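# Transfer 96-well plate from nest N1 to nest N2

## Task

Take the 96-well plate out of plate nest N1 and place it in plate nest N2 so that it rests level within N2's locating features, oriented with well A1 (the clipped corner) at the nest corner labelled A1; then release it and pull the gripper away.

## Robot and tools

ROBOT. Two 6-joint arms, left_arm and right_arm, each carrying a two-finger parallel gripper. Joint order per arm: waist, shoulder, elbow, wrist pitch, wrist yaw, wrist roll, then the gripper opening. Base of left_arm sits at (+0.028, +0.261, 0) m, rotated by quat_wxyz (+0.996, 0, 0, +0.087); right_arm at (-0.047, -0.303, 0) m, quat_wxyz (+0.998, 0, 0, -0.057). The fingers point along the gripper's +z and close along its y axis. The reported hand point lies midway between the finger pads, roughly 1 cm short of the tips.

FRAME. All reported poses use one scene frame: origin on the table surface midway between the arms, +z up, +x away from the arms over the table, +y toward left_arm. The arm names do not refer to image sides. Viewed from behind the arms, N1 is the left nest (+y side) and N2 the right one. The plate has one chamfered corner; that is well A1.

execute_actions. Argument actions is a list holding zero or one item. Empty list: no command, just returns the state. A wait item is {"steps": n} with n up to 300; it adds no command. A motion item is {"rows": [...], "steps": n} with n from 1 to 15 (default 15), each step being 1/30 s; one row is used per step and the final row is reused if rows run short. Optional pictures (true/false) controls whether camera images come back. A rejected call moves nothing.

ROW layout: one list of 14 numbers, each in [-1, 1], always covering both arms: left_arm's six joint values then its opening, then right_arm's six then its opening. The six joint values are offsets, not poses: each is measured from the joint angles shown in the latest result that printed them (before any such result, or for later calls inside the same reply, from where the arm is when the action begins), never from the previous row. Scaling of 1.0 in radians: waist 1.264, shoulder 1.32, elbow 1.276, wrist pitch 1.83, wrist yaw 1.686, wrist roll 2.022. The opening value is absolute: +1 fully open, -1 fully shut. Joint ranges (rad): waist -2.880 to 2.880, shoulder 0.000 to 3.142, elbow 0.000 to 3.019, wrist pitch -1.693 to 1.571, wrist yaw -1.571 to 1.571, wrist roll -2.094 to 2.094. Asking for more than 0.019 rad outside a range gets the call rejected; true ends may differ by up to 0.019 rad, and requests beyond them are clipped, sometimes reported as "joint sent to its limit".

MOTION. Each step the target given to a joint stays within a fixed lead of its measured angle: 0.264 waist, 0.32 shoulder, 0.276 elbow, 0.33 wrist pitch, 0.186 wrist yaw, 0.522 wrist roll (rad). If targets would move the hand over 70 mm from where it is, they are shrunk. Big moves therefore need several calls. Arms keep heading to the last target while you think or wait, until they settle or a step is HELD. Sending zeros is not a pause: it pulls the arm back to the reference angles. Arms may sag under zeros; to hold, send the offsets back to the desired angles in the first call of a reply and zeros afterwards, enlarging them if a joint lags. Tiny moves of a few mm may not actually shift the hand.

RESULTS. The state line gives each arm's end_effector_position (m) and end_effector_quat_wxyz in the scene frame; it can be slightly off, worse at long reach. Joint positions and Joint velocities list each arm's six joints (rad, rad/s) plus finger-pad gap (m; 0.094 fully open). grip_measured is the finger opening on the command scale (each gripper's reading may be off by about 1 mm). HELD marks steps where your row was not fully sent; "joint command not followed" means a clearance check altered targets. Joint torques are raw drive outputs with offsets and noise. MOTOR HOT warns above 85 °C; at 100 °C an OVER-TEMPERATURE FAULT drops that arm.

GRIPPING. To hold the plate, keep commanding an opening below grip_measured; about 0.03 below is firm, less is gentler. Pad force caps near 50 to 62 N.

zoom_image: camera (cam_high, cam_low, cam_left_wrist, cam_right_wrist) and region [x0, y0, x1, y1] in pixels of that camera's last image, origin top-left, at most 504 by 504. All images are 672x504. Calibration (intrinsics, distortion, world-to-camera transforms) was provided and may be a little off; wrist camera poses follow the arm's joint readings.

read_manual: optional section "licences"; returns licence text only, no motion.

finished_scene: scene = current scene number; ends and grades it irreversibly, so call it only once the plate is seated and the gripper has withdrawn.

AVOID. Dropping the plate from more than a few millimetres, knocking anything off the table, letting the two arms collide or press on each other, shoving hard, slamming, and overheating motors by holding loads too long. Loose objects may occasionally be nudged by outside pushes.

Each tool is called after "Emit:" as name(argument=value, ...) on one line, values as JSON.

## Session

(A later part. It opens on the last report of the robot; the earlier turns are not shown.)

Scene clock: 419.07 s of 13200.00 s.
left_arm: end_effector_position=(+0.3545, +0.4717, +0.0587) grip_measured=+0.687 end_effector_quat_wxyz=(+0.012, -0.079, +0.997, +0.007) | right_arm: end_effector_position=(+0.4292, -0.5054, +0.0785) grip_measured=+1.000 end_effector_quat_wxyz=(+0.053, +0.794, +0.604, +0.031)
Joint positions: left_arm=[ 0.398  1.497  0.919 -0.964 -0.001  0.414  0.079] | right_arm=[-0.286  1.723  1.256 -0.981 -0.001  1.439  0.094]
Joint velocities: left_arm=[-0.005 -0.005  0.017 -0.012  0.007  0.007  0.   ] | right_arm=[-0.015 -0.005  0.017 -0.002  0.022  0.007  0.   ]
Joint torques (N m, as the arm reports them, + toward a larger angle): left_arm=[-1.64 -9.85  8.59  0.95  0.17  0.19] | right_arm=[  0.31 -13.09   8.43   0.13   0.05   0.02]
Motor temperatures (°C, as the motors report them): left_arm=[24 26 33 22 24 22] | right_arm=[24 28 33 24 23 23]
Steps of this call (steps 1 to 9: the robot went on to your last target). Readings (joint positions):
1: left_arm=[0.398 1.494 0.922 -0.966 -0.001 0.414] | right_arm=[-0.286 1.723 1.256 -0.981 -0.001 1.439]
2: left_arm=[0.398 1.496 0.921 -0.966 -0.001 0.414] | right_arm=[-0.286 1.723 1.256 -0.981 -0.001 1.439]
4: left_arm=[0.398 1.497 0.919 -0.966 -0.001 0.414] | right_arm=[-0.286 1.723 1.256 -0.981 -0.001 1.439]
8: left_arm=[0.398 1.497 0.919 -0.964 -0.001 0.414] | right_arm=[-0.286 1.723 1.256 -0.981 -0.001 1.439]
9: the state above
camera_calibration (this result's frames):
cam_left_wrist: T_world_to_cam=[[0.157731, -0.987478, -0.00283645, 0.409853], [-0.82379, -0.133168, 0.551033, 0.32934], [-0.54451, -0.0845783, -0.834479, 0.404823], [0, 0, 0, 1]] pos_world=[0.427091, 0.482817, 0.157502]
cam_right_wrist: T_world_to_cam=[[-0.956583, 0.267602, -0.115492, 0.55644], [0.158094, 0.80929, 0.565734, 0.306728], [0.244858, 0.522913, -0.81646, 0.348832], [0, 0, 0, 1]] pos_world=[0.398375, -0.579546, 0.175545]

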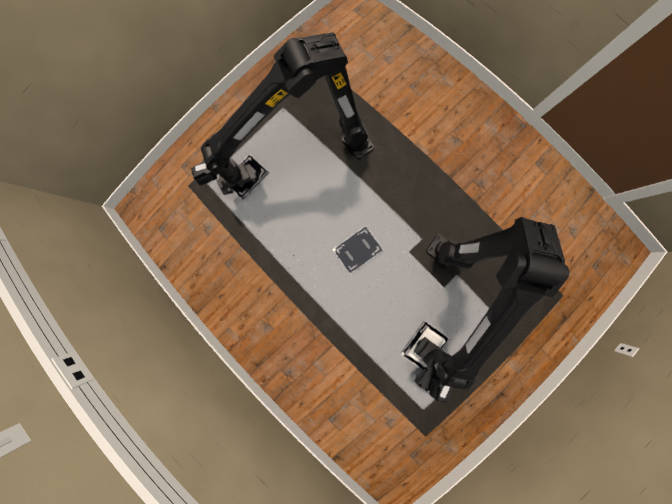

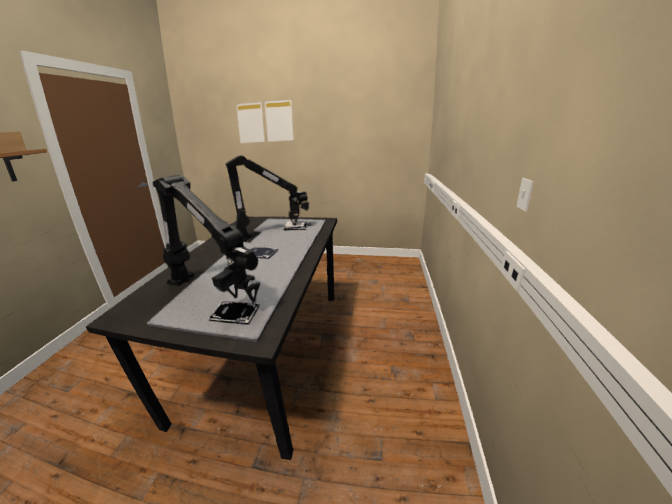

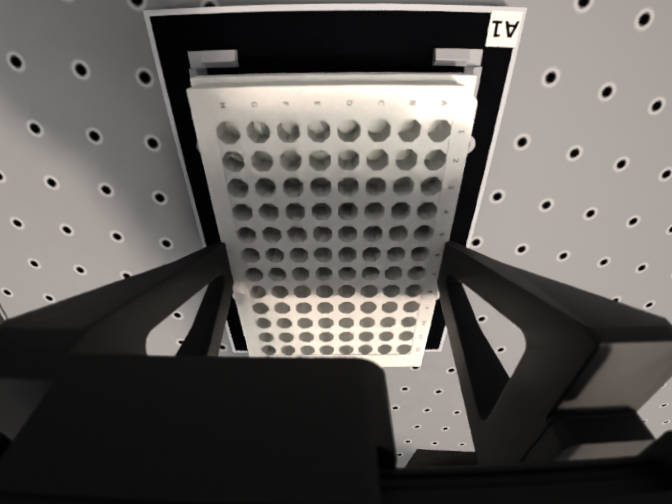

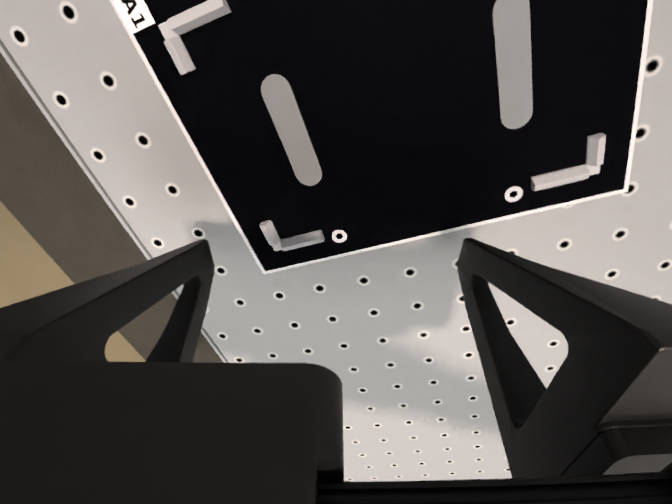

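Emit:
execute_actions(actions=[{"rows": [[-0.004,0.007,-0.0006,0.0087,0.0005,0.0072,0.662, 0,-0.008,0.008,0,0,0,1],[-0.004,0.006,-0.0014,0.0087,0.001,0.0076,0.662, 0,-0.008,0.008,0,0,0,1],[-0.004,0.006,-0.0024,0.009,0.0015,0.008,0.662, 0,-0.008,0.008,0,0,0,1],[-0.004,0.006,-0.0036,0.01,0.002,0.0084,0.662, 0,-0.008,0.008,0,0,0,1],[-0.004,0.006,-0.005,0.0114,0.0025,0.0084,0.662, 0,-0.008,0.008,0,0,0,1],[-0.004,0.006,-0.0065,0.0132,0.003,0.0084,0.662, 0,-0.008,0.008,0,0,0,1],[-0.004,0.006,-0.008,0.0152,0.003,0.0084,0.662, 0,-0.008,0.008,0,0,0,1],[-0.004,0.006,-0.0094,0.0174,0.003,0.0084,0.662, 0,-0.008,0.008,0,0,0,1],[-0.004,0.006,-0.0106,0.0196,0.003,0.0084,0.662, 0,-0.008,0.008,0,0,0,1],[-0.004,0.006,-0.0116,0.0216,0.003,0.0084,0.662, 0,-0.008,0.008,0,0,0,1],[-0.004,0.006,-0.0123,0.0234,0.003,0.0084,0.662, 0,-0.008,0.008,0,0,0,1],[-0.004,0.006,-0.0125,0.0248,0.003,0.0084,0.662, 0,-0.008,0.008,0,0,0,1],[-0.004,0.006,-0.0125,0.0258,0.003,0.0084,0.662, 0,-0.008,0.008,0,0,0,1],[-0.004,0.006,-0.0125,0.0261,0.003,0.0084,0.662, 0,-0.008,0.008,0,0,0,1],[-0.004,0.006,-0.0125,0.0261,0.003,0.0084,0.662, 0,-0.008,0.008,0,0,0,1]], "steps": 15}], pictures=false)

Emit:
execute_actions(actions=[{"steps": 8}])

Scene clock: 453.10 s of 13200.00 s.
left_arm: end_effector_position=(+0.3554, +0.4718, +0.0544) grip_measured=+0.687 end_effector_quat_wxyz=(+0.019, -0.078, +0.997, +0.010) | right_arm: end_effector_position=(+0.4292, -0.5054, +0.0785) grip_measured=+1.000 end_effector_quat_wxyz=(+0.053, +0.794, +0.604, +0.031)
Joint positions: left_arm=[ 0.398  1.497  0.905 -0.935  0.001  0.417  0.079] | right_arm=[-0.286  1.723  1.256 -0.981 -0.001  1.439  0.094]
Joint velocities: left_arm=[-0.015  0.005 -0.002  0.022 -0.037  0.007  0.   ] | right_arm=[ 0.005 -0.005  0.002 -0.017 -0.007 -0.051  0.   ]
Joint torques (N m, as the arm reports them, + toward a larger angle): left_arm=[ -1.42 -10.11   8.37   1.07   0.32   0.19] | right_arm=[  0.31 -13.06   8.44   0.11   0.05   0.02]
Motor temperatures (°C, as the motors report them): left_arm=[24 26 33 22 24 22] | right_arm=[24 28 33 24 23 23]
Steps of this call (steps 1 to 15: the robot went on to your last target; steps 16 to 90: nothing new was sent; then 30.53 s passed at rest; steps 91 to 105: all 15 steps of this action). Readings (joint positions):
91: left_arm=[0.398 1.497 0.919 -0.964 -0.001 0.414] | right_arm=[-0.286 1.723 1.256 -0.981 -0.001 1.439]
92: left_arm=[0.398 1.497 0.919 -0.964 -0.001 0.414] | right_arm=[-0.286 1.723 1.256 -0.981 -0.001 1.439]
94: left_arm=[0.398 1.497 0.919 -0.964 -0.001 0.415] | right_arm=[-0.286 1.723 1.256 -0.981 -0.001 1.439]
98: left_arm=[0.398 1.497 0.914 -0.954 0.001 0.416] | right_arm=[-0.286 1.723 1.256 -0.981 -0.001 1.439]
105: the state above

Scene clock: 453.37 s of 13200.00 s.
left_arm: end_effector_position=(+0.3558, +0.4721, +0.0544) grip_measured=+0.687 end_effector_quat_wxyz=(+0.020, -0.077, +0.997, +0.011) | right_arm: end_effector_position=(+0.4292, -0.5054, +0.0785) grip_measured=+1.000 end_effector_quat_wxyz=(+0.053, +0.794, +0.604, +0.031)
Joint positions: left_arm=[ 0.398  1.497  0.905 -0.933  0.001  0.417  0.079] | right_arm=[-0.286  1.723  1.256 -0.981 -0.001  1.439  0.094]
Joint velocities: left_arm=[-0.024 -0.005 -0.012  0.002 -0.051  0.007 -0.   ] | right_arm=[-0.005  0.005 -0.007  0.002 -0.022 -0.007  0.   ]
Joint torques (N m, as the arm reports them, + toward a larger angle): left_arm=[-1.37 -9.98  8.43  1.03  0.31  0.19] | right_arm=[  0.3  -13.11   8.45   0.11   0.06   0.02]
Motor temperatures (°C, as the motors report them): left_arm=[24 26 33 22 24 22] | right_arm=[24 28 33 24 23 23]
Steps of this call (steps 1 to 8: the robot went on to your last target). Readings (joint positions):
1: left_arm=[0.398 1.497 0.905 -0.934 0.001 0.417] | right_arm=[-0.286 1.723 1.256 -0.981 -0.001 1.439]
2: left_arm=[0.398 1.497 0.905 -0.933 0.001 0.417] | right_arm=[-0.286 1.723 1.256 -0.981 -0.001 1.439]
4: left_arm=[0.398 1.497 0.905 -0.933 0.001 0.417] | right_arm=[-0.286 1.723 1.256 -0.981 -0.001 1.439]
8: the state above
camera_calibration (this result's frames):
cam_left_wrist: T_world_to_cam=[[0.154736, -0.987921, -0.00827578, 0.411647], [-0.832761, -0.134932, 0.536937, 0.337651], [-0.531569, -0.0761918, -0.843581, 0.393879], [0, 0, 0, 1]] pos_world=[0.42686, 0.482245, 0.154378]
cam_right_wrist: T_world_to_cam=[[-0.956583, 0.267602, -0.115492, 0.55644], [0.158094, 0.80929, 0.565734, 0.306728], [0.244858, 0.522913, -0.81646, 0.348832], [0, 0, 0, 1]] pos_world=[0.398375, -0.579546, 0.175545]

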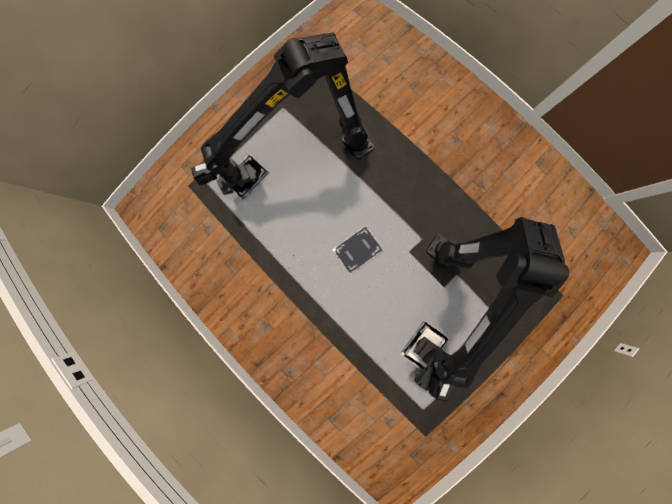

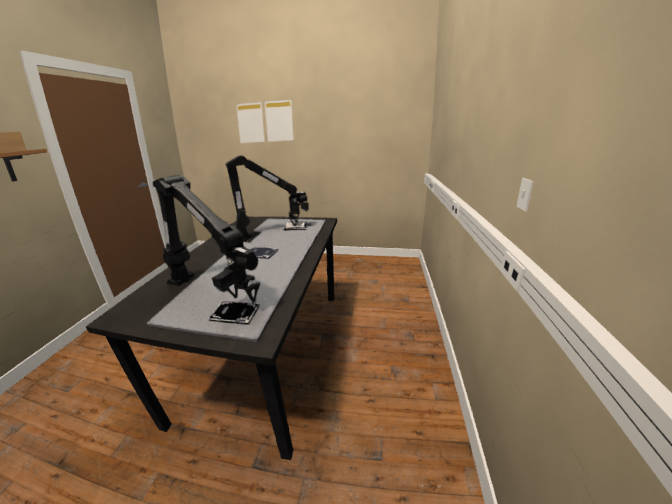

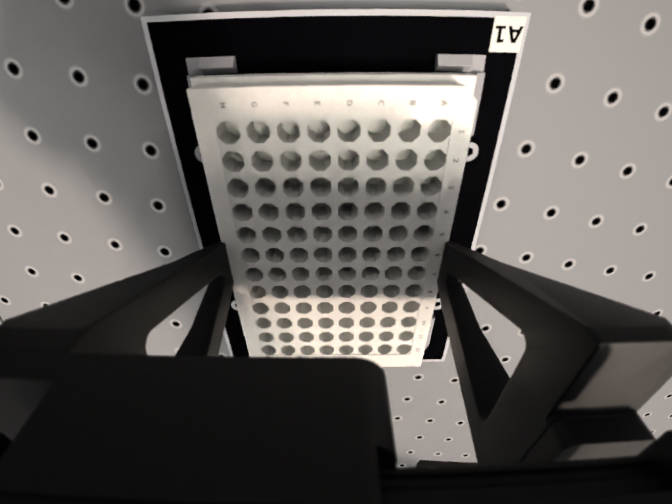

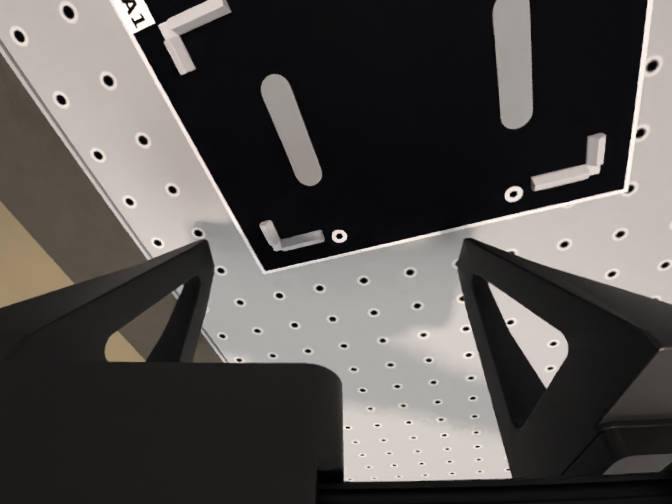

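Emit:
zoom_image(camera="cam_left_wrist", region=[160, 40, 270, 170])

Emit:
zoom_image(camera="cam_left_wrist", region=[400, 40, 510, 170])

Emit:
zoom_image(camera="cam_left_wrist", region=[215, 270, 460, 380])

Region (160, 40, 270, 170) of cam_left_wrist's 672x504 image, scaled by 3.877, with more detail than that image has; it fills the left 426 columns of this view, and the rest is white.

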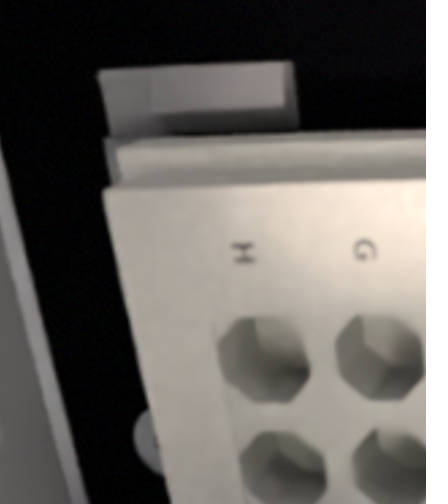

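Region (400, 40, 510, 170) of cam_left_wrist's 672x504 image, scaled by 3.877, with more detail than that image has; it fills the left 426 columns of this view, and the rest is white.

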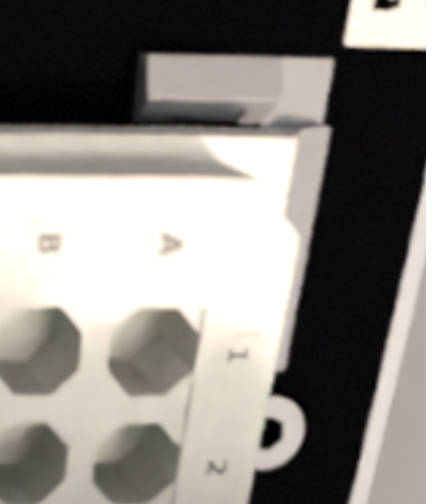

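Region (215, 270, 460, 380) of cam_left_wrist's 672x504 image, scaled by 2.057, with more detail than that image has; it fills the top 226 rows of this view, and the rest is white.

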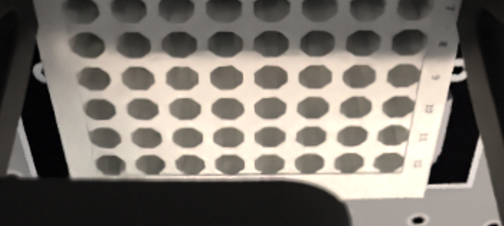

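Emit:
execute_actions(actions=[{"rows": [[-0.004,0.009,0,0.0092,0.002,0.007,0.662, 0,-0.008,0.008,0,0,0,1],[-0.004,0.011,0,0.0092,0.0023,0.0072,0.662, 0,-0.008,0.008,0,0,0,1],[-0.004,0.0125,0,0.0092,0.0026,0.0074,0.662, 0,-0.008,0.008,0,0,0,1],[-0.004,0.014,0,0.0092,0.003,0.0075,0.662, 0,-0.008,0.008,0,0,0,1],[-0.004,0.0155,0,0.0092,0.003,0.0075,0.662, 0,-0.008,0.008,0,0,0,1],[-0.004,0.017,0,0.0094,0.003,0.0075,0.662, 0,-0.008,0.008,0,0,0,1],[-0.004,0.0185,0,0.0097,0.003,0.0075,0.662, 0,-0.008,0.008,0,0,0,1],[-0.004,0.02,0,0.01,0.003,0.0075,0.662, 0,-0.008,0.008,0,0,0,1],[-0.004,0.0213,0,0.0103,0.003,0.0075,0.662, 0,-0.008,0.008,0,0,0,1],[-0.004,0.0226,0,0.0106,0.003,0.0075,0.662, 0,-0.008,0.008,0,0,0,1],[-0.004,0.0238,0,0.0109,0.003,0.0075,0.662, 0,-0.008,0.008,0,0,0,1],[-0.004,0.025,0,0.0112,0.003,0.0075,0.662, 0,-0.008,0.008,0,0,0,1],[-0.004,0.026,0,0.0114,0.003,0.0075,0.662, 0,-0.008,0.008,0,0,0,1],[-0.004,0.0268,0,0.0114,0.003,0.0075,0.662, 0,-0.008,0.008,0,0,0,1],[-0.004,0.0273,0,0.0114,0.003,0.0075,0.662, 0,-0.008,0.008,0,0,0,1]], "steps": 15}], pictures=false)

Emit:
execute_actions(actions=[{"steps": 8}])

Scene clock: 464.70 s of 13200.00 s.
left_arm: end_effector_position=(+0.3558, +0.4717, +0.0489) grip_measured=+0.687 end_effector_quat_wxyz=(+0.016, -0.077, +0.997, +0.007) | right_arm: end_effector_position=(+0.4292, -0.5054, +0.0785) grip_measured=+1.000 end_effector_quat_wxyz=(+0.053, +0.794, +0.604, +0.031)
Joint positions: left_arm=[ 0.398  1.512  0.905 -0.929  0.003  0.418  0.079] | right_arm=[-0.286  1.723  1.256 -0.981 -0.001  1.439  0.094]
Joint velocities: left_arm=[ 0.005 -0.015  0.002 -0.007 -0.022  0.007  0.   ] | right_arm=[ 0.005 -0.005  0.022 -0.012  0.066 -0.007  0.   ]
Joint torques (N m, as the arm reports them, + toward a larger angle): left_arm=[-1.38 -9.06  8.4   1.06  0.31  0.19] | right_arm=[  0.27 -13.02   8.43   0.12   0.06   0.02]
Motor temperatures (°C, as the motors report them): left_arm=[24 26 33 22 24 22] | right_arm=[24 28 33 24 23 23]
Steps of this call (steps 1 to 15: the robot went on to your last target; steps 16 to 90: nothing new was sent; then 7.83 s passed at rest; steps 91 to 105: all 15 steps of this action). Readings (joint positions):
91: left_arm=[0.398 1.497 0.905 -0.933 0.001 0.417] | right_arm=[-0.286 1.723 1.256 -0.981 -0.001 1.439]
92: left_arm=[0.398 1.497 0.905 -0.933 0.002 0.417] | right_arm=[-0.286 1.723 1.256 -0.981 -0.001 1.439]
94: left_arm=[0.398 1.498 0.905 -0.933 0.003 0.418] | right_arm=[-0.286 1.723 1.256 -0.981 -0.001 1.439]
98: left_arm=[0.398 1.503 0.905 -0.932 0.003 0.418] | right_arm=[-0.286 1.723 1.256 -0.981 -0.001 1.439]
105: the state above

Scene clock: 464.97 s of 13200.00 s.
left_arm: end_effector_position=(+0.3558, +0.4717, +0.0489) grip_measured=+0.687 end_effector_quat_wxyz=(+0.016, -0.077, +0.997, +0.007) | right_arm: end_effector_position=(+0.4292, -0.5054, +0.0785) grip_measured=+1.000 end_effector_quat_wxyz=(+0.053, +0.794, +0.604, +0.031)
Joint positions: left_arm=[ 0.398  1.512  0.905 -0.929  0.003  0.418  0.079] | right_arm=[-0.286  1.723  1.256 -0.981 -0.001  1.439  0.094]
Joint velocities: left_arm=[ 0.005 -0.015  0.002 -0.002  0.022  0.051  0.001] | right_arm=[-0.024 -0.005  0.012  0.002 -0.007 -0.139  0.   ]
Joint torques (N m, as the arm reports them, + toward a larger angle): left_arm=[-1.4  -9.06  8.41  1.04  0.31  0.19] | right_arm=[  0.28 -13.11   8.43   0.12   0.05   0.02]
Motor temperatures (°C, as the motors report them): left_arm=[24 26 33 22 24 22] | right_arm=[24 28 33 24 23 23]
Steps of this call (steps 1 to 8: the robot went on to your last target). Readings (joint positions):
1: left_arm=[0.398 1.512 0.905 -0.929 0.003 0.418] | right_arm=[-0.286 1.723 1.256 -0.981 -0.001 1.439]
2: left_arm=[0.398 1.512 0.905 -0.929 0.003 0.418] | right_arm=[-0.286 1.723 1.256 -0.981 -0.001 1.439]
4: left_arm=[0.398 1.512 0.905 -0.929 0.003 0.418] | right_arm=[-0.286 1.723 1.256 -0.981 -0.001 1.439]
8: the state above
camera_calibration (this result's frames):
cam_left_wrist: T_world_to_cam=[[0.153851, -0.988093, -0.00173064, 0.411222], [-0.828506, -0.129957, 0.544692, 0.33628], [-0.538431, -0.0823675, -0.838635, 0.394378], [0, 0, 0, 1]] pos_world=[0.427689, 0.482511, 0.148282]
cam_right_wrist: T_world_to_cam=[[-0.956583, 0.267602, -0.115492, 0.55644], [0.158094, 0.80929, 0.565734, 0.306728], [0.244858, 0.522913, -0.81646, 0.348832], [0, 0, 0, 1]] pos_world=[0.398375, -0.579546, 0.175545]

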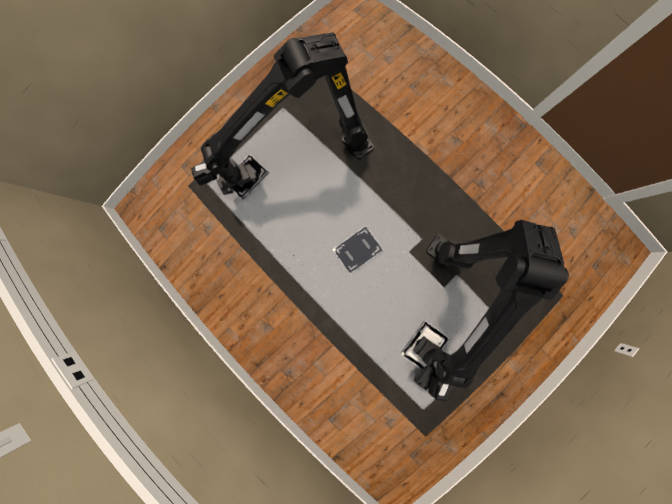

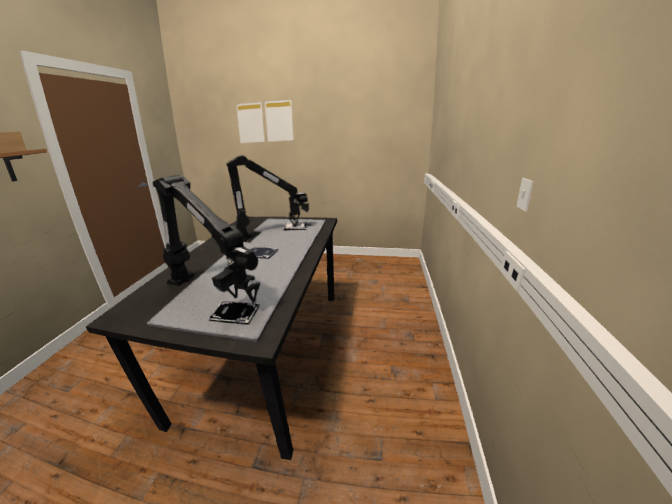

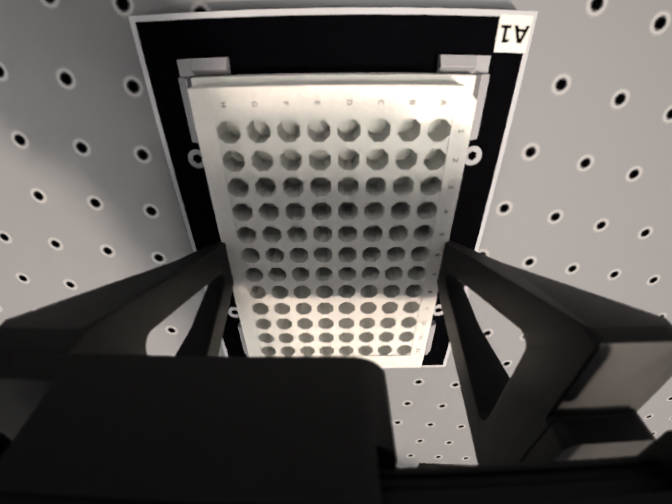

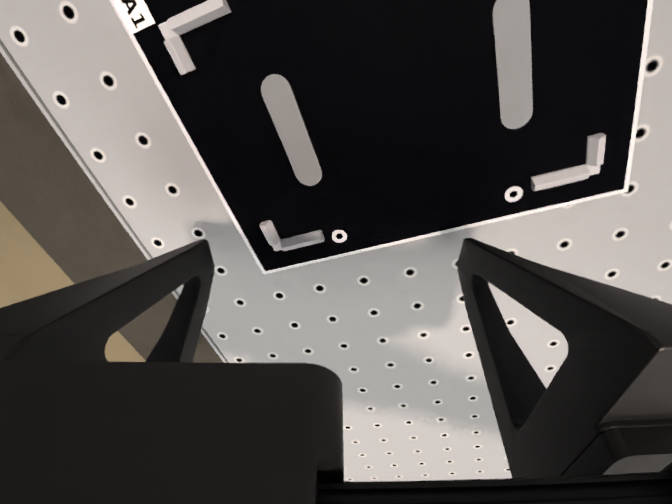

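Emit:
zoom_image(camera="cam_left_wrist", region=[160, 40, 270, 175])

Emit:
zoom_image(camera="cam_left_wrist", region=[400, 40, 510, 175])

Emit:
zoom_image(camera="cam_left_wrist", region=[215, 270, 460, 380])

Region (160, 40, 270, 175) of cam_left_wrist's 672x504 image, scaled by 3.733, with more detail than that image has; it fills the left 411 columns of this view, and the rest is white.

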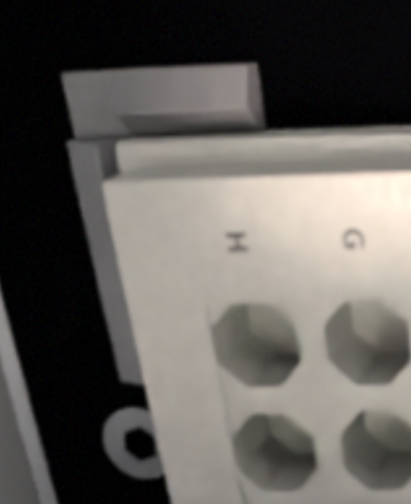

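Region (400, 40, 510, 175) of cam_left_wrist's 672x504 image, scaled by 3.733, with more detail than that image has; it fills the left 411 columns of this view, and the rest is white.

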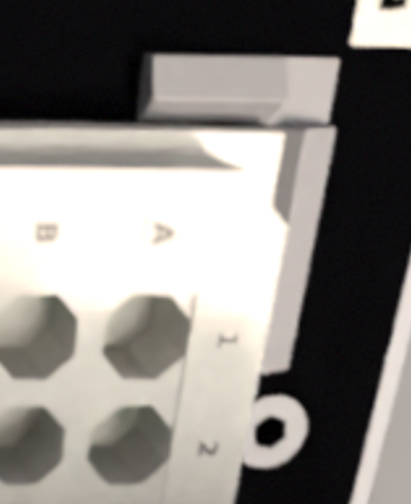

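Region (215, 270, 460, 380) of cam_left_wrist's 672x504 image, scaled by 2.057, with more detail than that image has; it fills the top 226 rows of this view, and the rest is white.

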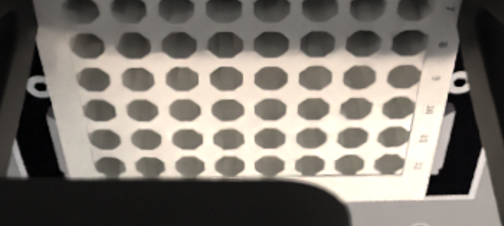

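Emit:
execute_actions(actions=[{"rows": [[-0.003,0.012,0.002,0.007,0.001,0.005,0.672, 0,-0.008,0.008,0,0,0,1],[-0.002,0.009,0.004,0.006,0.001,0.004,0.682, 0,-0.008,0.008,0,0,0,1],[-0.002,0.006,0.006,0.005,0.001,0.003,0.692, 0,-0.008,0.008,0,0,0,1],[-0.002,0.004,0.008,0.005,0.001,0.003,0.702, 0,-0.008,0.008,0,0,0,1],[-0.002,0.004,0.01,0.005,0.001,0.003,0.712, 0,-0.008,0.008,0,0,0,1],[-0.002,0.004,0.01,0.005,0.001,0.003,0.722, 0,-0.008,0.008,0,0,0,1],[-0.002,0.004,0.01,0.005,0.001,0.003,0.732, 0,-0.008,0.008,0,0,0,1],[-0.002,0.004,0.01,0.005,0.001,0.003,0.745, 0,-0.008,0.008,0,0,0,1],[-0.002,0.004,0.01,0.005,0.001,0.003,0.76, 0,-0.008,0.008,0,0,0,1],[-0.002,0.003,0.01,0.005,0.001,0.003,0.79, 0,-0.008,0.008,0,0,0,1],[-0.002,0.002,0.01,0.005,0.001,0.003,0.83, 0,-0.008,0.008,0,0,0,1],[-0.002,0,0.01,0.005,0.001,0.003,0.88, 0,-0.008,0.008,0,0,0,1],[-0.002,-0.002,0.01,0.005,0.001,0.003,0.93, 0,-0.008,0.008,0,0,0,1],[-0.002,-0.004,0.01,0.005,0.001,0.003,0.97, 0,-0.008,0.008,0,0,0,1],[-0.002,-0.005,0.01,0.005,0.001,0.003,1, 0,-0.008,0.008,0,0,0,1]], "steps": 15}])

Scene clock: 482.83 s of 13200.00 s.
left_arm: end_effector_position=(+0.3559, +0.4717, +0.0491) grip_measured=+0.988 end_effector_quat_wxyz=(+0.016, -0.077, +0.997, +0.007) | right_arm: end_effector_position=(+0.4292, -0.5054, +0.0785) grip_measured=+1.000 end_effector_quat_wxyz=(+0.053, +0.794, +0.604, +0.031)
Joint positions: left_arm=[ 0.398  1.512  0.905 -0.929  0.003  0.418  0.093] | right_arm=[-0.286  1.723  1.256 -0.981 -0.001  1.439  0.094]
Joint velocities: left_arm=[ 0.005 -0.005  0.007 -0.012 -0.11  -0.066  0.032] | right_arm=[-0.005 -0.015  0.012 -0.002 -0.037 -0.022  0.   ]
Joint torques (N m, as the arm reports them, + toward a larger angle): left_arm=[ -1.2  -11.22   9.44   0.74   0.26   0.11] | right_arm=[  0.25 -13.09   8.44   0.14   0.05   0.02]
Motor temperatures (°C, as the motors report them): left_arm=[24 26 33 22 24 22] | right_arm=[24 28 33 24 23 23]
Steps of this call (steps 1 to 15: the robot went on to your last target; steps 16 to 90: nothing new was sent; then 14.37 s passed at rest; steps 91 to 105: all 15 steps of this action). Readings (joint positions):
91: left_arm=[0.398 1.512 0.905 -0.929 0.003 0.418] | right_arm=[-0.286 1.723 1.256 -0.981 -0.001 1.439]
92: left_arm=[0.398 1.512 0.905 -0.929 0.003 0.418] | right_arm=[-0.286 1.723 1.256 -0.981 -0.001 1.439]
94: left_arm=[0.398 1.512 0.905 -0.929 0.003 0.418] | right_arm=[-0.286 1.723 1.256 -0.981 -0.001 1.439]
98: left_arm=[0.398 1.512 0.905 -0.929 0.003 0.418] | right_arm=[-0.286 1.723 1.256 -0.981 -0.001 1.439]
105: the state above
camera_calibration (this result's frames):
cam_left_wrist: T_world_to_cam=[[0.153852, -0.988092, -0.00188539, 0.411242], [-0.828681, -0.130069, 0.544399, 0.336357], [-0.538162, -0.0821943, -0.838824, 0.394343], [0, 0, 0, 1]] pos_world=[0.427683, 0.482508, 0.148447]
cam_right_wrist: T_world_to_cam=[[-0.956583, 0.267602, -0.115492, 0.55644], [0.158094, 0.80929, 0.565734, 0.306728], [0.244858, 0.522913, -0.81646, 0.348832], [0, 0, 0, 1]] pos_world=[0.398375, -0.579546, 0.175545]

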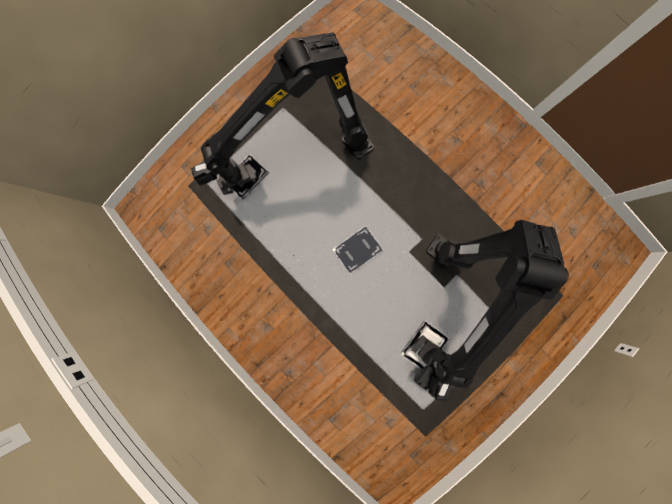

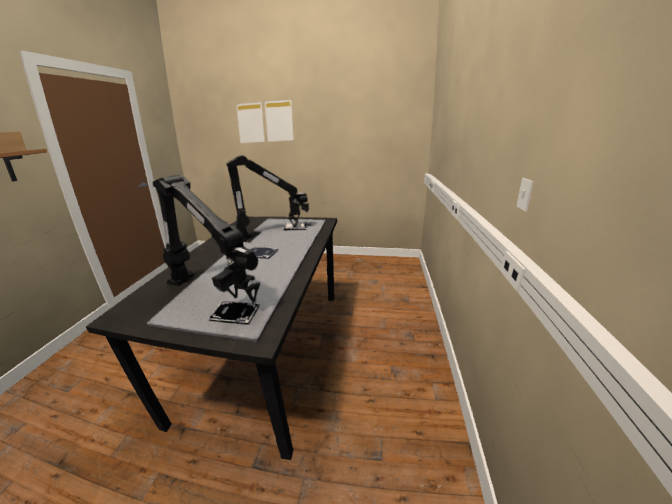

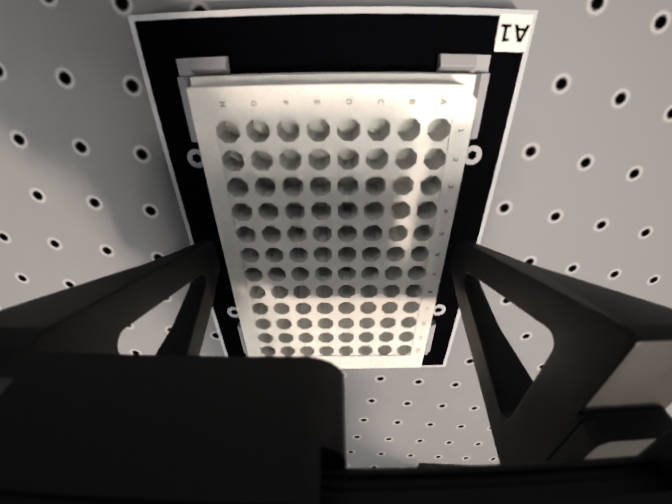

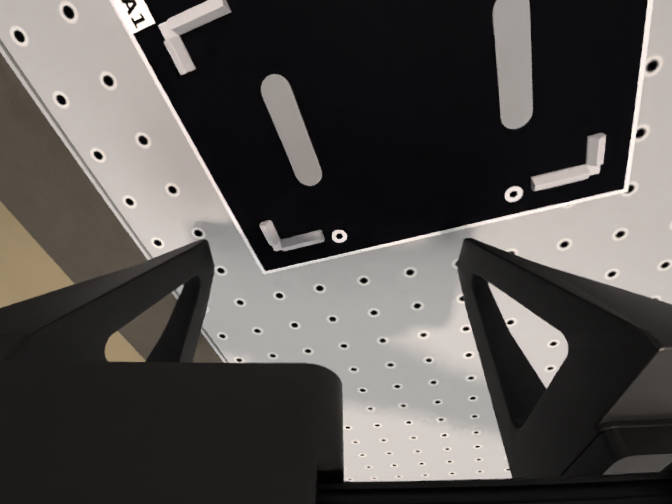

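Emit:
execute_actions(actions=[{"rows": [[0,-0.0057,0.01,0.004,0,0,1, 0,-0.008,0.008,0,0,0,1],[0,-0.0075,0.01,0.004,0,0,1, 0,-0.008,0.008,0,0,0,1],[0,-0.0105,0.01,0.004,0,0,1, 0,-0.008,0.008,0,0,0,1],[0,-0.0146,0.01,0.004,0,0,1, 0,-0.008,0.008,0,0,0,1],[0,-0.0196,0.01,0.004,0,0,1, 0,-0.008,0.008,0,0,0,1],[0,-0.0255,0.01,0.004,0,0,1, 0,-0.008,0.008,0,0,0,1],[0,-0.0322,0.01,0.004,0,0,1, 0,-0.008,0.008,0,0,0,1],[0,-0.0396,0.01,0.004,0,0,1, 0,-0.008,0.008,0,0,0,1],[0,-0.0476,0.01,0.004,0,0,1, 0,-0.008,0.008,0,0,0,1],[-0.0029,-0.0561,0.01,0.004,0,0,1, 0,-0.008,0.008,0,0,0,1],[-0.0111,-0.065,0.01,0.004,0,0,1, 0,-0.008,0.008,0,0,0,1],[-0.024,-0.0743,0.01,0.004,0,0,1, 0,-0.008,0.008,0,0,0,1],[-0.0411,-0.0839,0.01,0.004,0,0,1, 0,-0.008,0.008,0,0,0,1],[-0.0618,-0.0937,0.01,0.004,0,0,1, 0,-0.008,0.008,0,0,0,1],[-0.0854,-0.1035,0.01,0.004,0,0,1, 0,-0.008,0.008,0,0,0,1]], "steps": 15}])

Emit:
execute_actions(actions=[{"rows": [[-0.09,-0.0329,0.01,0.004,0,0,1, 0,-0.008,0.008,0,0,0,1],[-0.1178,-0.0426,0.01,0.004,0,0,1, 0,-0.008,0.008,0,0,0,1],[-0.1468,-0.0522,0.01,0.004,0,0,1, 0,-0.008,0.008,0,0,0,1],[-0.1764,-0.0615,0.01,0.004,0,0,1, 0,-0.008,0.008,0,0,0,1],[-0.2059,-0.0704,0.01,0.004,0,0,1, 0,-0.008,0.008,0,0,0,1],[-0.2349,-0.0789,0.01,0.004,0,0,1, 0,-0.008,0.008,0,0,0,1],[-0.2627,-0.0869,0.01,0.004,0,0,1, 0,-0.008,0.008,0,0,0,1],[-0.2887,-0.0943,0.01,0.004,0,0,1, 0,-0.008,0.008,0,0,0,1],[-0.3123,-0.101,0.01,0.004,0,0,1, 0,-0.008,0.008,0,0,0,1],[-0.333,-0.1069,0.01,0.004,0,0,1, 0,-0.008,0.008,0,0,0,1],[-0.3501,-0.1119,0.01,0.004,0,0,1, 0,-0.008,0.008,0,0,0,1],[-0.3631,-0.116,0.01,0.004,0,0,1, 0,-0.008,0.008,0,0,0,1],[-0.3713,-0.119,0.01,0.004,0,0,1, 0,-0.008,0.008,0,0,0,1],[-0.3742,-0.1208,0.01,0.004,0,0,1, 0,-0.008,0.008,0,0,0,1],[-0.3742,-0.1215,0.01,0.004,0,0,1, 0,-0.008,0.008,0,0,0,1]], "steps": 15}])

Scene clock: 490.47 s of 13200.00 s.
left_arm: end_effector_position=(+0.3690, +0.4631, +0.0893) grip_measured=+1.000 end_effector_quat_wxyz=(+0.064, -0.059, +0.996, +0.032) | right_arm: end_effector_position=(+0.4292, -0.5054, +0.0785) grip_measured=+1.000 end_effector_quat_wxyz=(+0.053, +0.794, +0.604, +0.031)
Joint positions: left_arm=[ 0.362  1.404  0.905 -0.929  0.003  0.418  0.094] | right_arm=[-0.286  1.723  1.256 -0.981 -0.001  1.439  0.094]
Joint velocities: left_arm=[-0.581 -0.405 -0.002 -0.002 -0.095 -0.007  0.   ] | right_arm=[ 0.005 -0.005 -0.002  0.007 -0.022 -0.007  0.   ]
Joint torques (N m, as the arm reports them, + toward a larger angle): left_arm=[ -4.39 -10.62  10.29   1.02   0.19   0.04] | right_arm=[  0.29 -13.06   8.45   0.13   0.06   0.02]
Motor temperatures (°C, as the motors report them): left_arm=[24 26 33 22 24 22] | right_arm=[24 28 33 24 23 23]
Steps of this call (steps 1 to 15: the robot went on to your last target; steps 16 to 90: nothing new was sent; then 4.13 s passed at rest; steps 91 to 105: all 15 steps of this action). Readings (joint positions):
91: left_arm=[0.398 1.511 0.905 -0.929 0.003 0.418] | right_arm=[-0.286 1.723 1.256 -0.981 -0.001 1.439]
92: left_arm=[0.398 1.511 0.905 -0.929 0.003 0.418] | right_arm=[-0.286 1.723 1.256 -0.981 -0.001 1.439]
94: left_arm=[0.398 1.508 0.905 -0.929 0.003 0.418] | right_arm=[-0.286 1.723 1.256 -0.981 -0.001 1.439]
98: left_arm=[0.398 1.488 0.905 -0.929 0.003 0.418] | right_arm=[-0.286 1.723 1.256 -0.981 -0.001 1.439]
105: the state above
camera_calibration (this result's frames):
cam_left_wrist: T_world_to_cam=[[0.120215, -0.991678, -0.0460824, 0.418848], [-0.879498, -0.127917, 0.458389, 0.349608], [-0.460468, -0.014576, -0.887556, 0.378825], [0, 0, 0, 1]] pos_world=[0.431565, 0.465605, 0.195274]
cam_right_wrist: T_world_to_cam=[[-0.956583, 0.267602, -0.115492, 0.55644], [0.158094, 0.80929, 0.565734, 0.306728], [0.244858, 0.522913, -0.81646, 0.348832], [0, 0, 0, 1]] pos_world=[0.398375, -0.579546, 0.175545]

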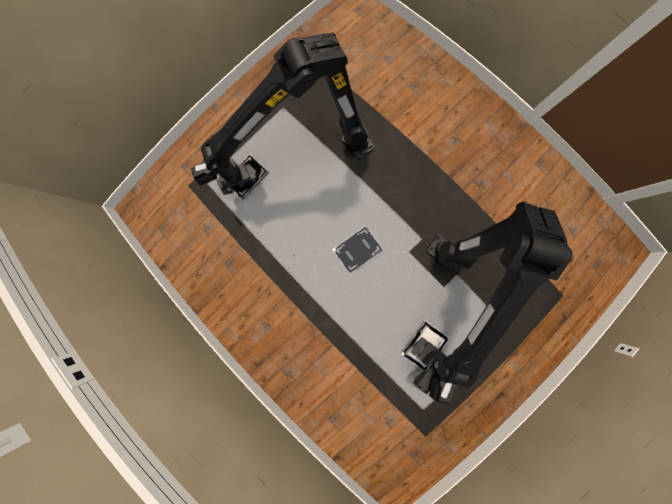

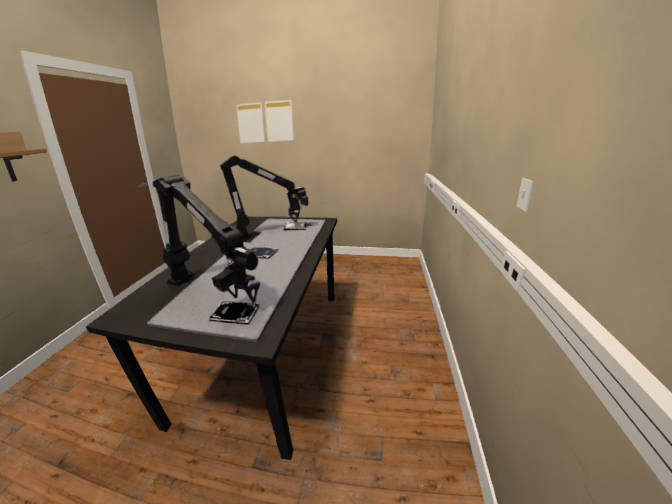

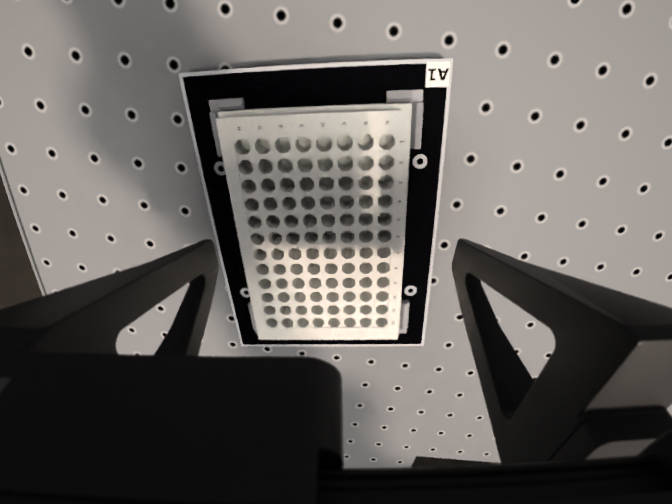

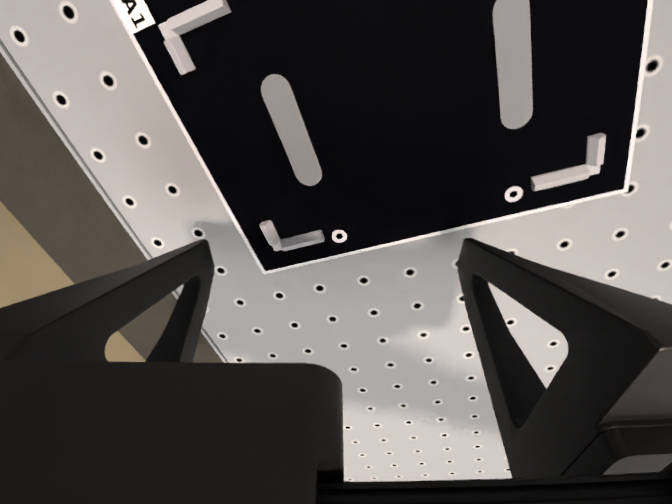

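Scene clock: 490.97 s of 13200.00 s.
left_arm: end_effector_position=(+0.4253, +0.2830, +0.1489) grip_measured=+1.000 end_effector_quat_wxyz=(+0.146, +0.178, +0.972, +0.034) | right_arm: end_effector_position=(+0.4292, -0.5054, +0.0785) grip_measured=+1.000 end_effector_quat_wxyz=(+0.053, +0.794, +0.604, +0.031)
Joint positions: left_arm=[-0.117  1.245  0.905 -0.929  0.003  0.418  0.094] | right_arm=[-0.286  1.723  1.256 -0.981 -0.001  1.439  0.094]
Joint velocities: left_arm=[-0.171 -0.122  0.017 -0.007  0.007 -0.022  0.   ] | right_arm=[-0.015  0.005  0.002  0.017  0.051  0.051  0.   ]
Joint torques (N m, as the arm reports them, + toward a larger angle): left_arm=[ 0.17 -8.16 11.24  1.18  0.2   0.03] | right_arm=[  0.27 -13.05   8.43   0.11   0.06   0.02]
Motor temperatures (°C, as the motors report them): left_arm=[24 26 33 22 24 22] | right_arm=[24 28 33 24 23 23]
Steps of this call (steps 1 to 15: all 15 steps of this action). Readings (joint positions):
1: left_arm=[0.338 1.389 0.905 -0.929 0.002 0.418] | right_arm=[-0.286 1.723 1.256 -0.981 -0.001 1.439]
2: left_arm=[0.306 1.375 0.905 -0.929 0.002 0.418] | right_arm=[-0.286 1.723 1.256 -0.981 -0.001 1.439]
4: left_arm=[0.226 1.348 0.905 -0.929 0.002 0.418] | right_arm=[-0.286 1.723 1.256 -0.981 -0.001 1.439]
8: left_arm=[0.053 1.300 0.905 -0.929 0.002 0.418] | right_arm=[-0.286 1.723 1.256 -0.981 -0.001 1.439]
15: the state above
camera_calibration (this result's frames):
cam_left_wrist: T_world_to_cam=[[-0.338567, -0.934603, -0.109044, 0.424541], [-0.901216, 0.288769, 0.323144, 0.260283], [-0.270523, 0.207678, -0.940046, 0.319151], [0, 0, 0, 1]] pos_world=[0.464644, 0.255335, 0.262201]
cam_right_wrist: T_world_to_cam=[[-0.956583, 0.267602, -0.115492, 0.55644], [0.158094, 0.80929, 0.565734, 0.306728], [0.244858, 0.522913, -0.81646, 0.348832], [0, 0, 0, 1]] pos_world=[0.398375, -0.579546, 0.175545]

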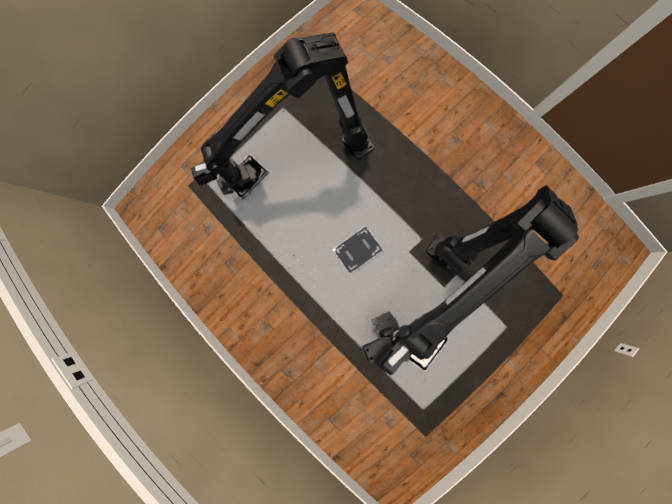

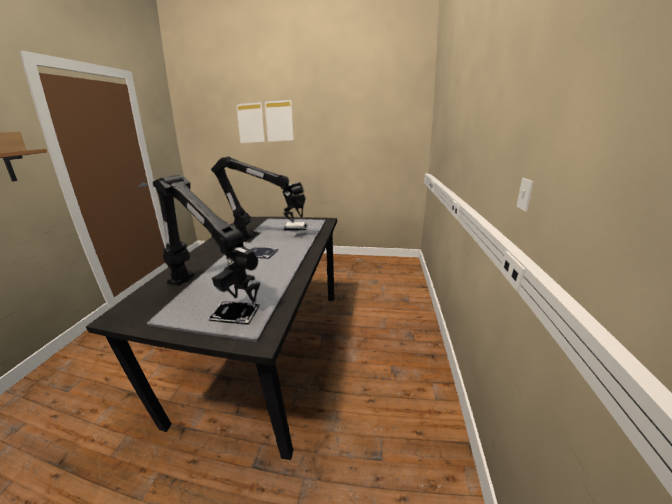

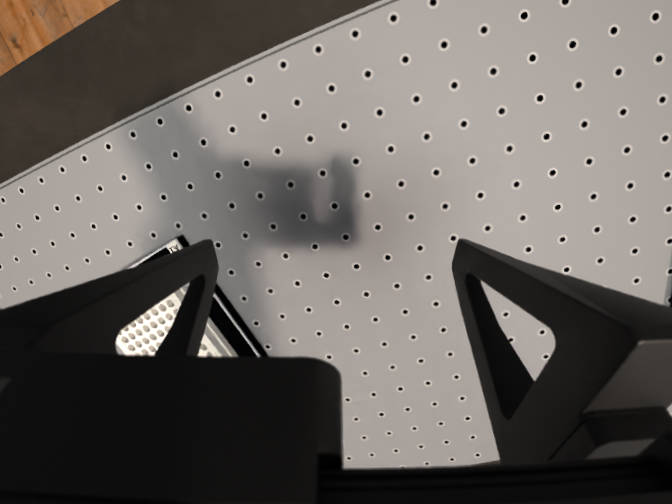

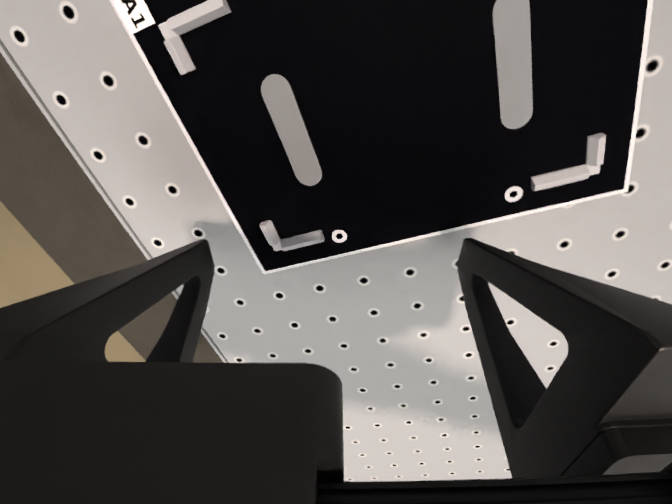

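Emit:
zoom_image(camera="cam_low", region=[270, 205, 330, 245])

Region (270, 205, 330, 245) of cam_low's 672x504 image, scaled by 8.400, with more detail than that image has.

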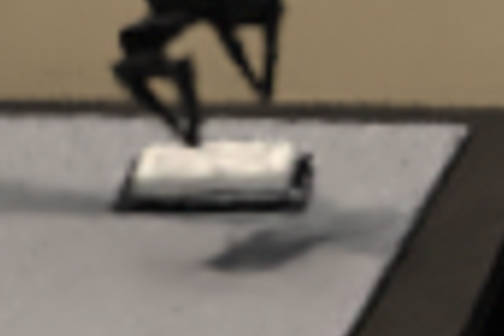

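The plate is flat in N2 and the arm is clear.

Emit:
finished_scene(scene=2)

The scene is finished: the task was done.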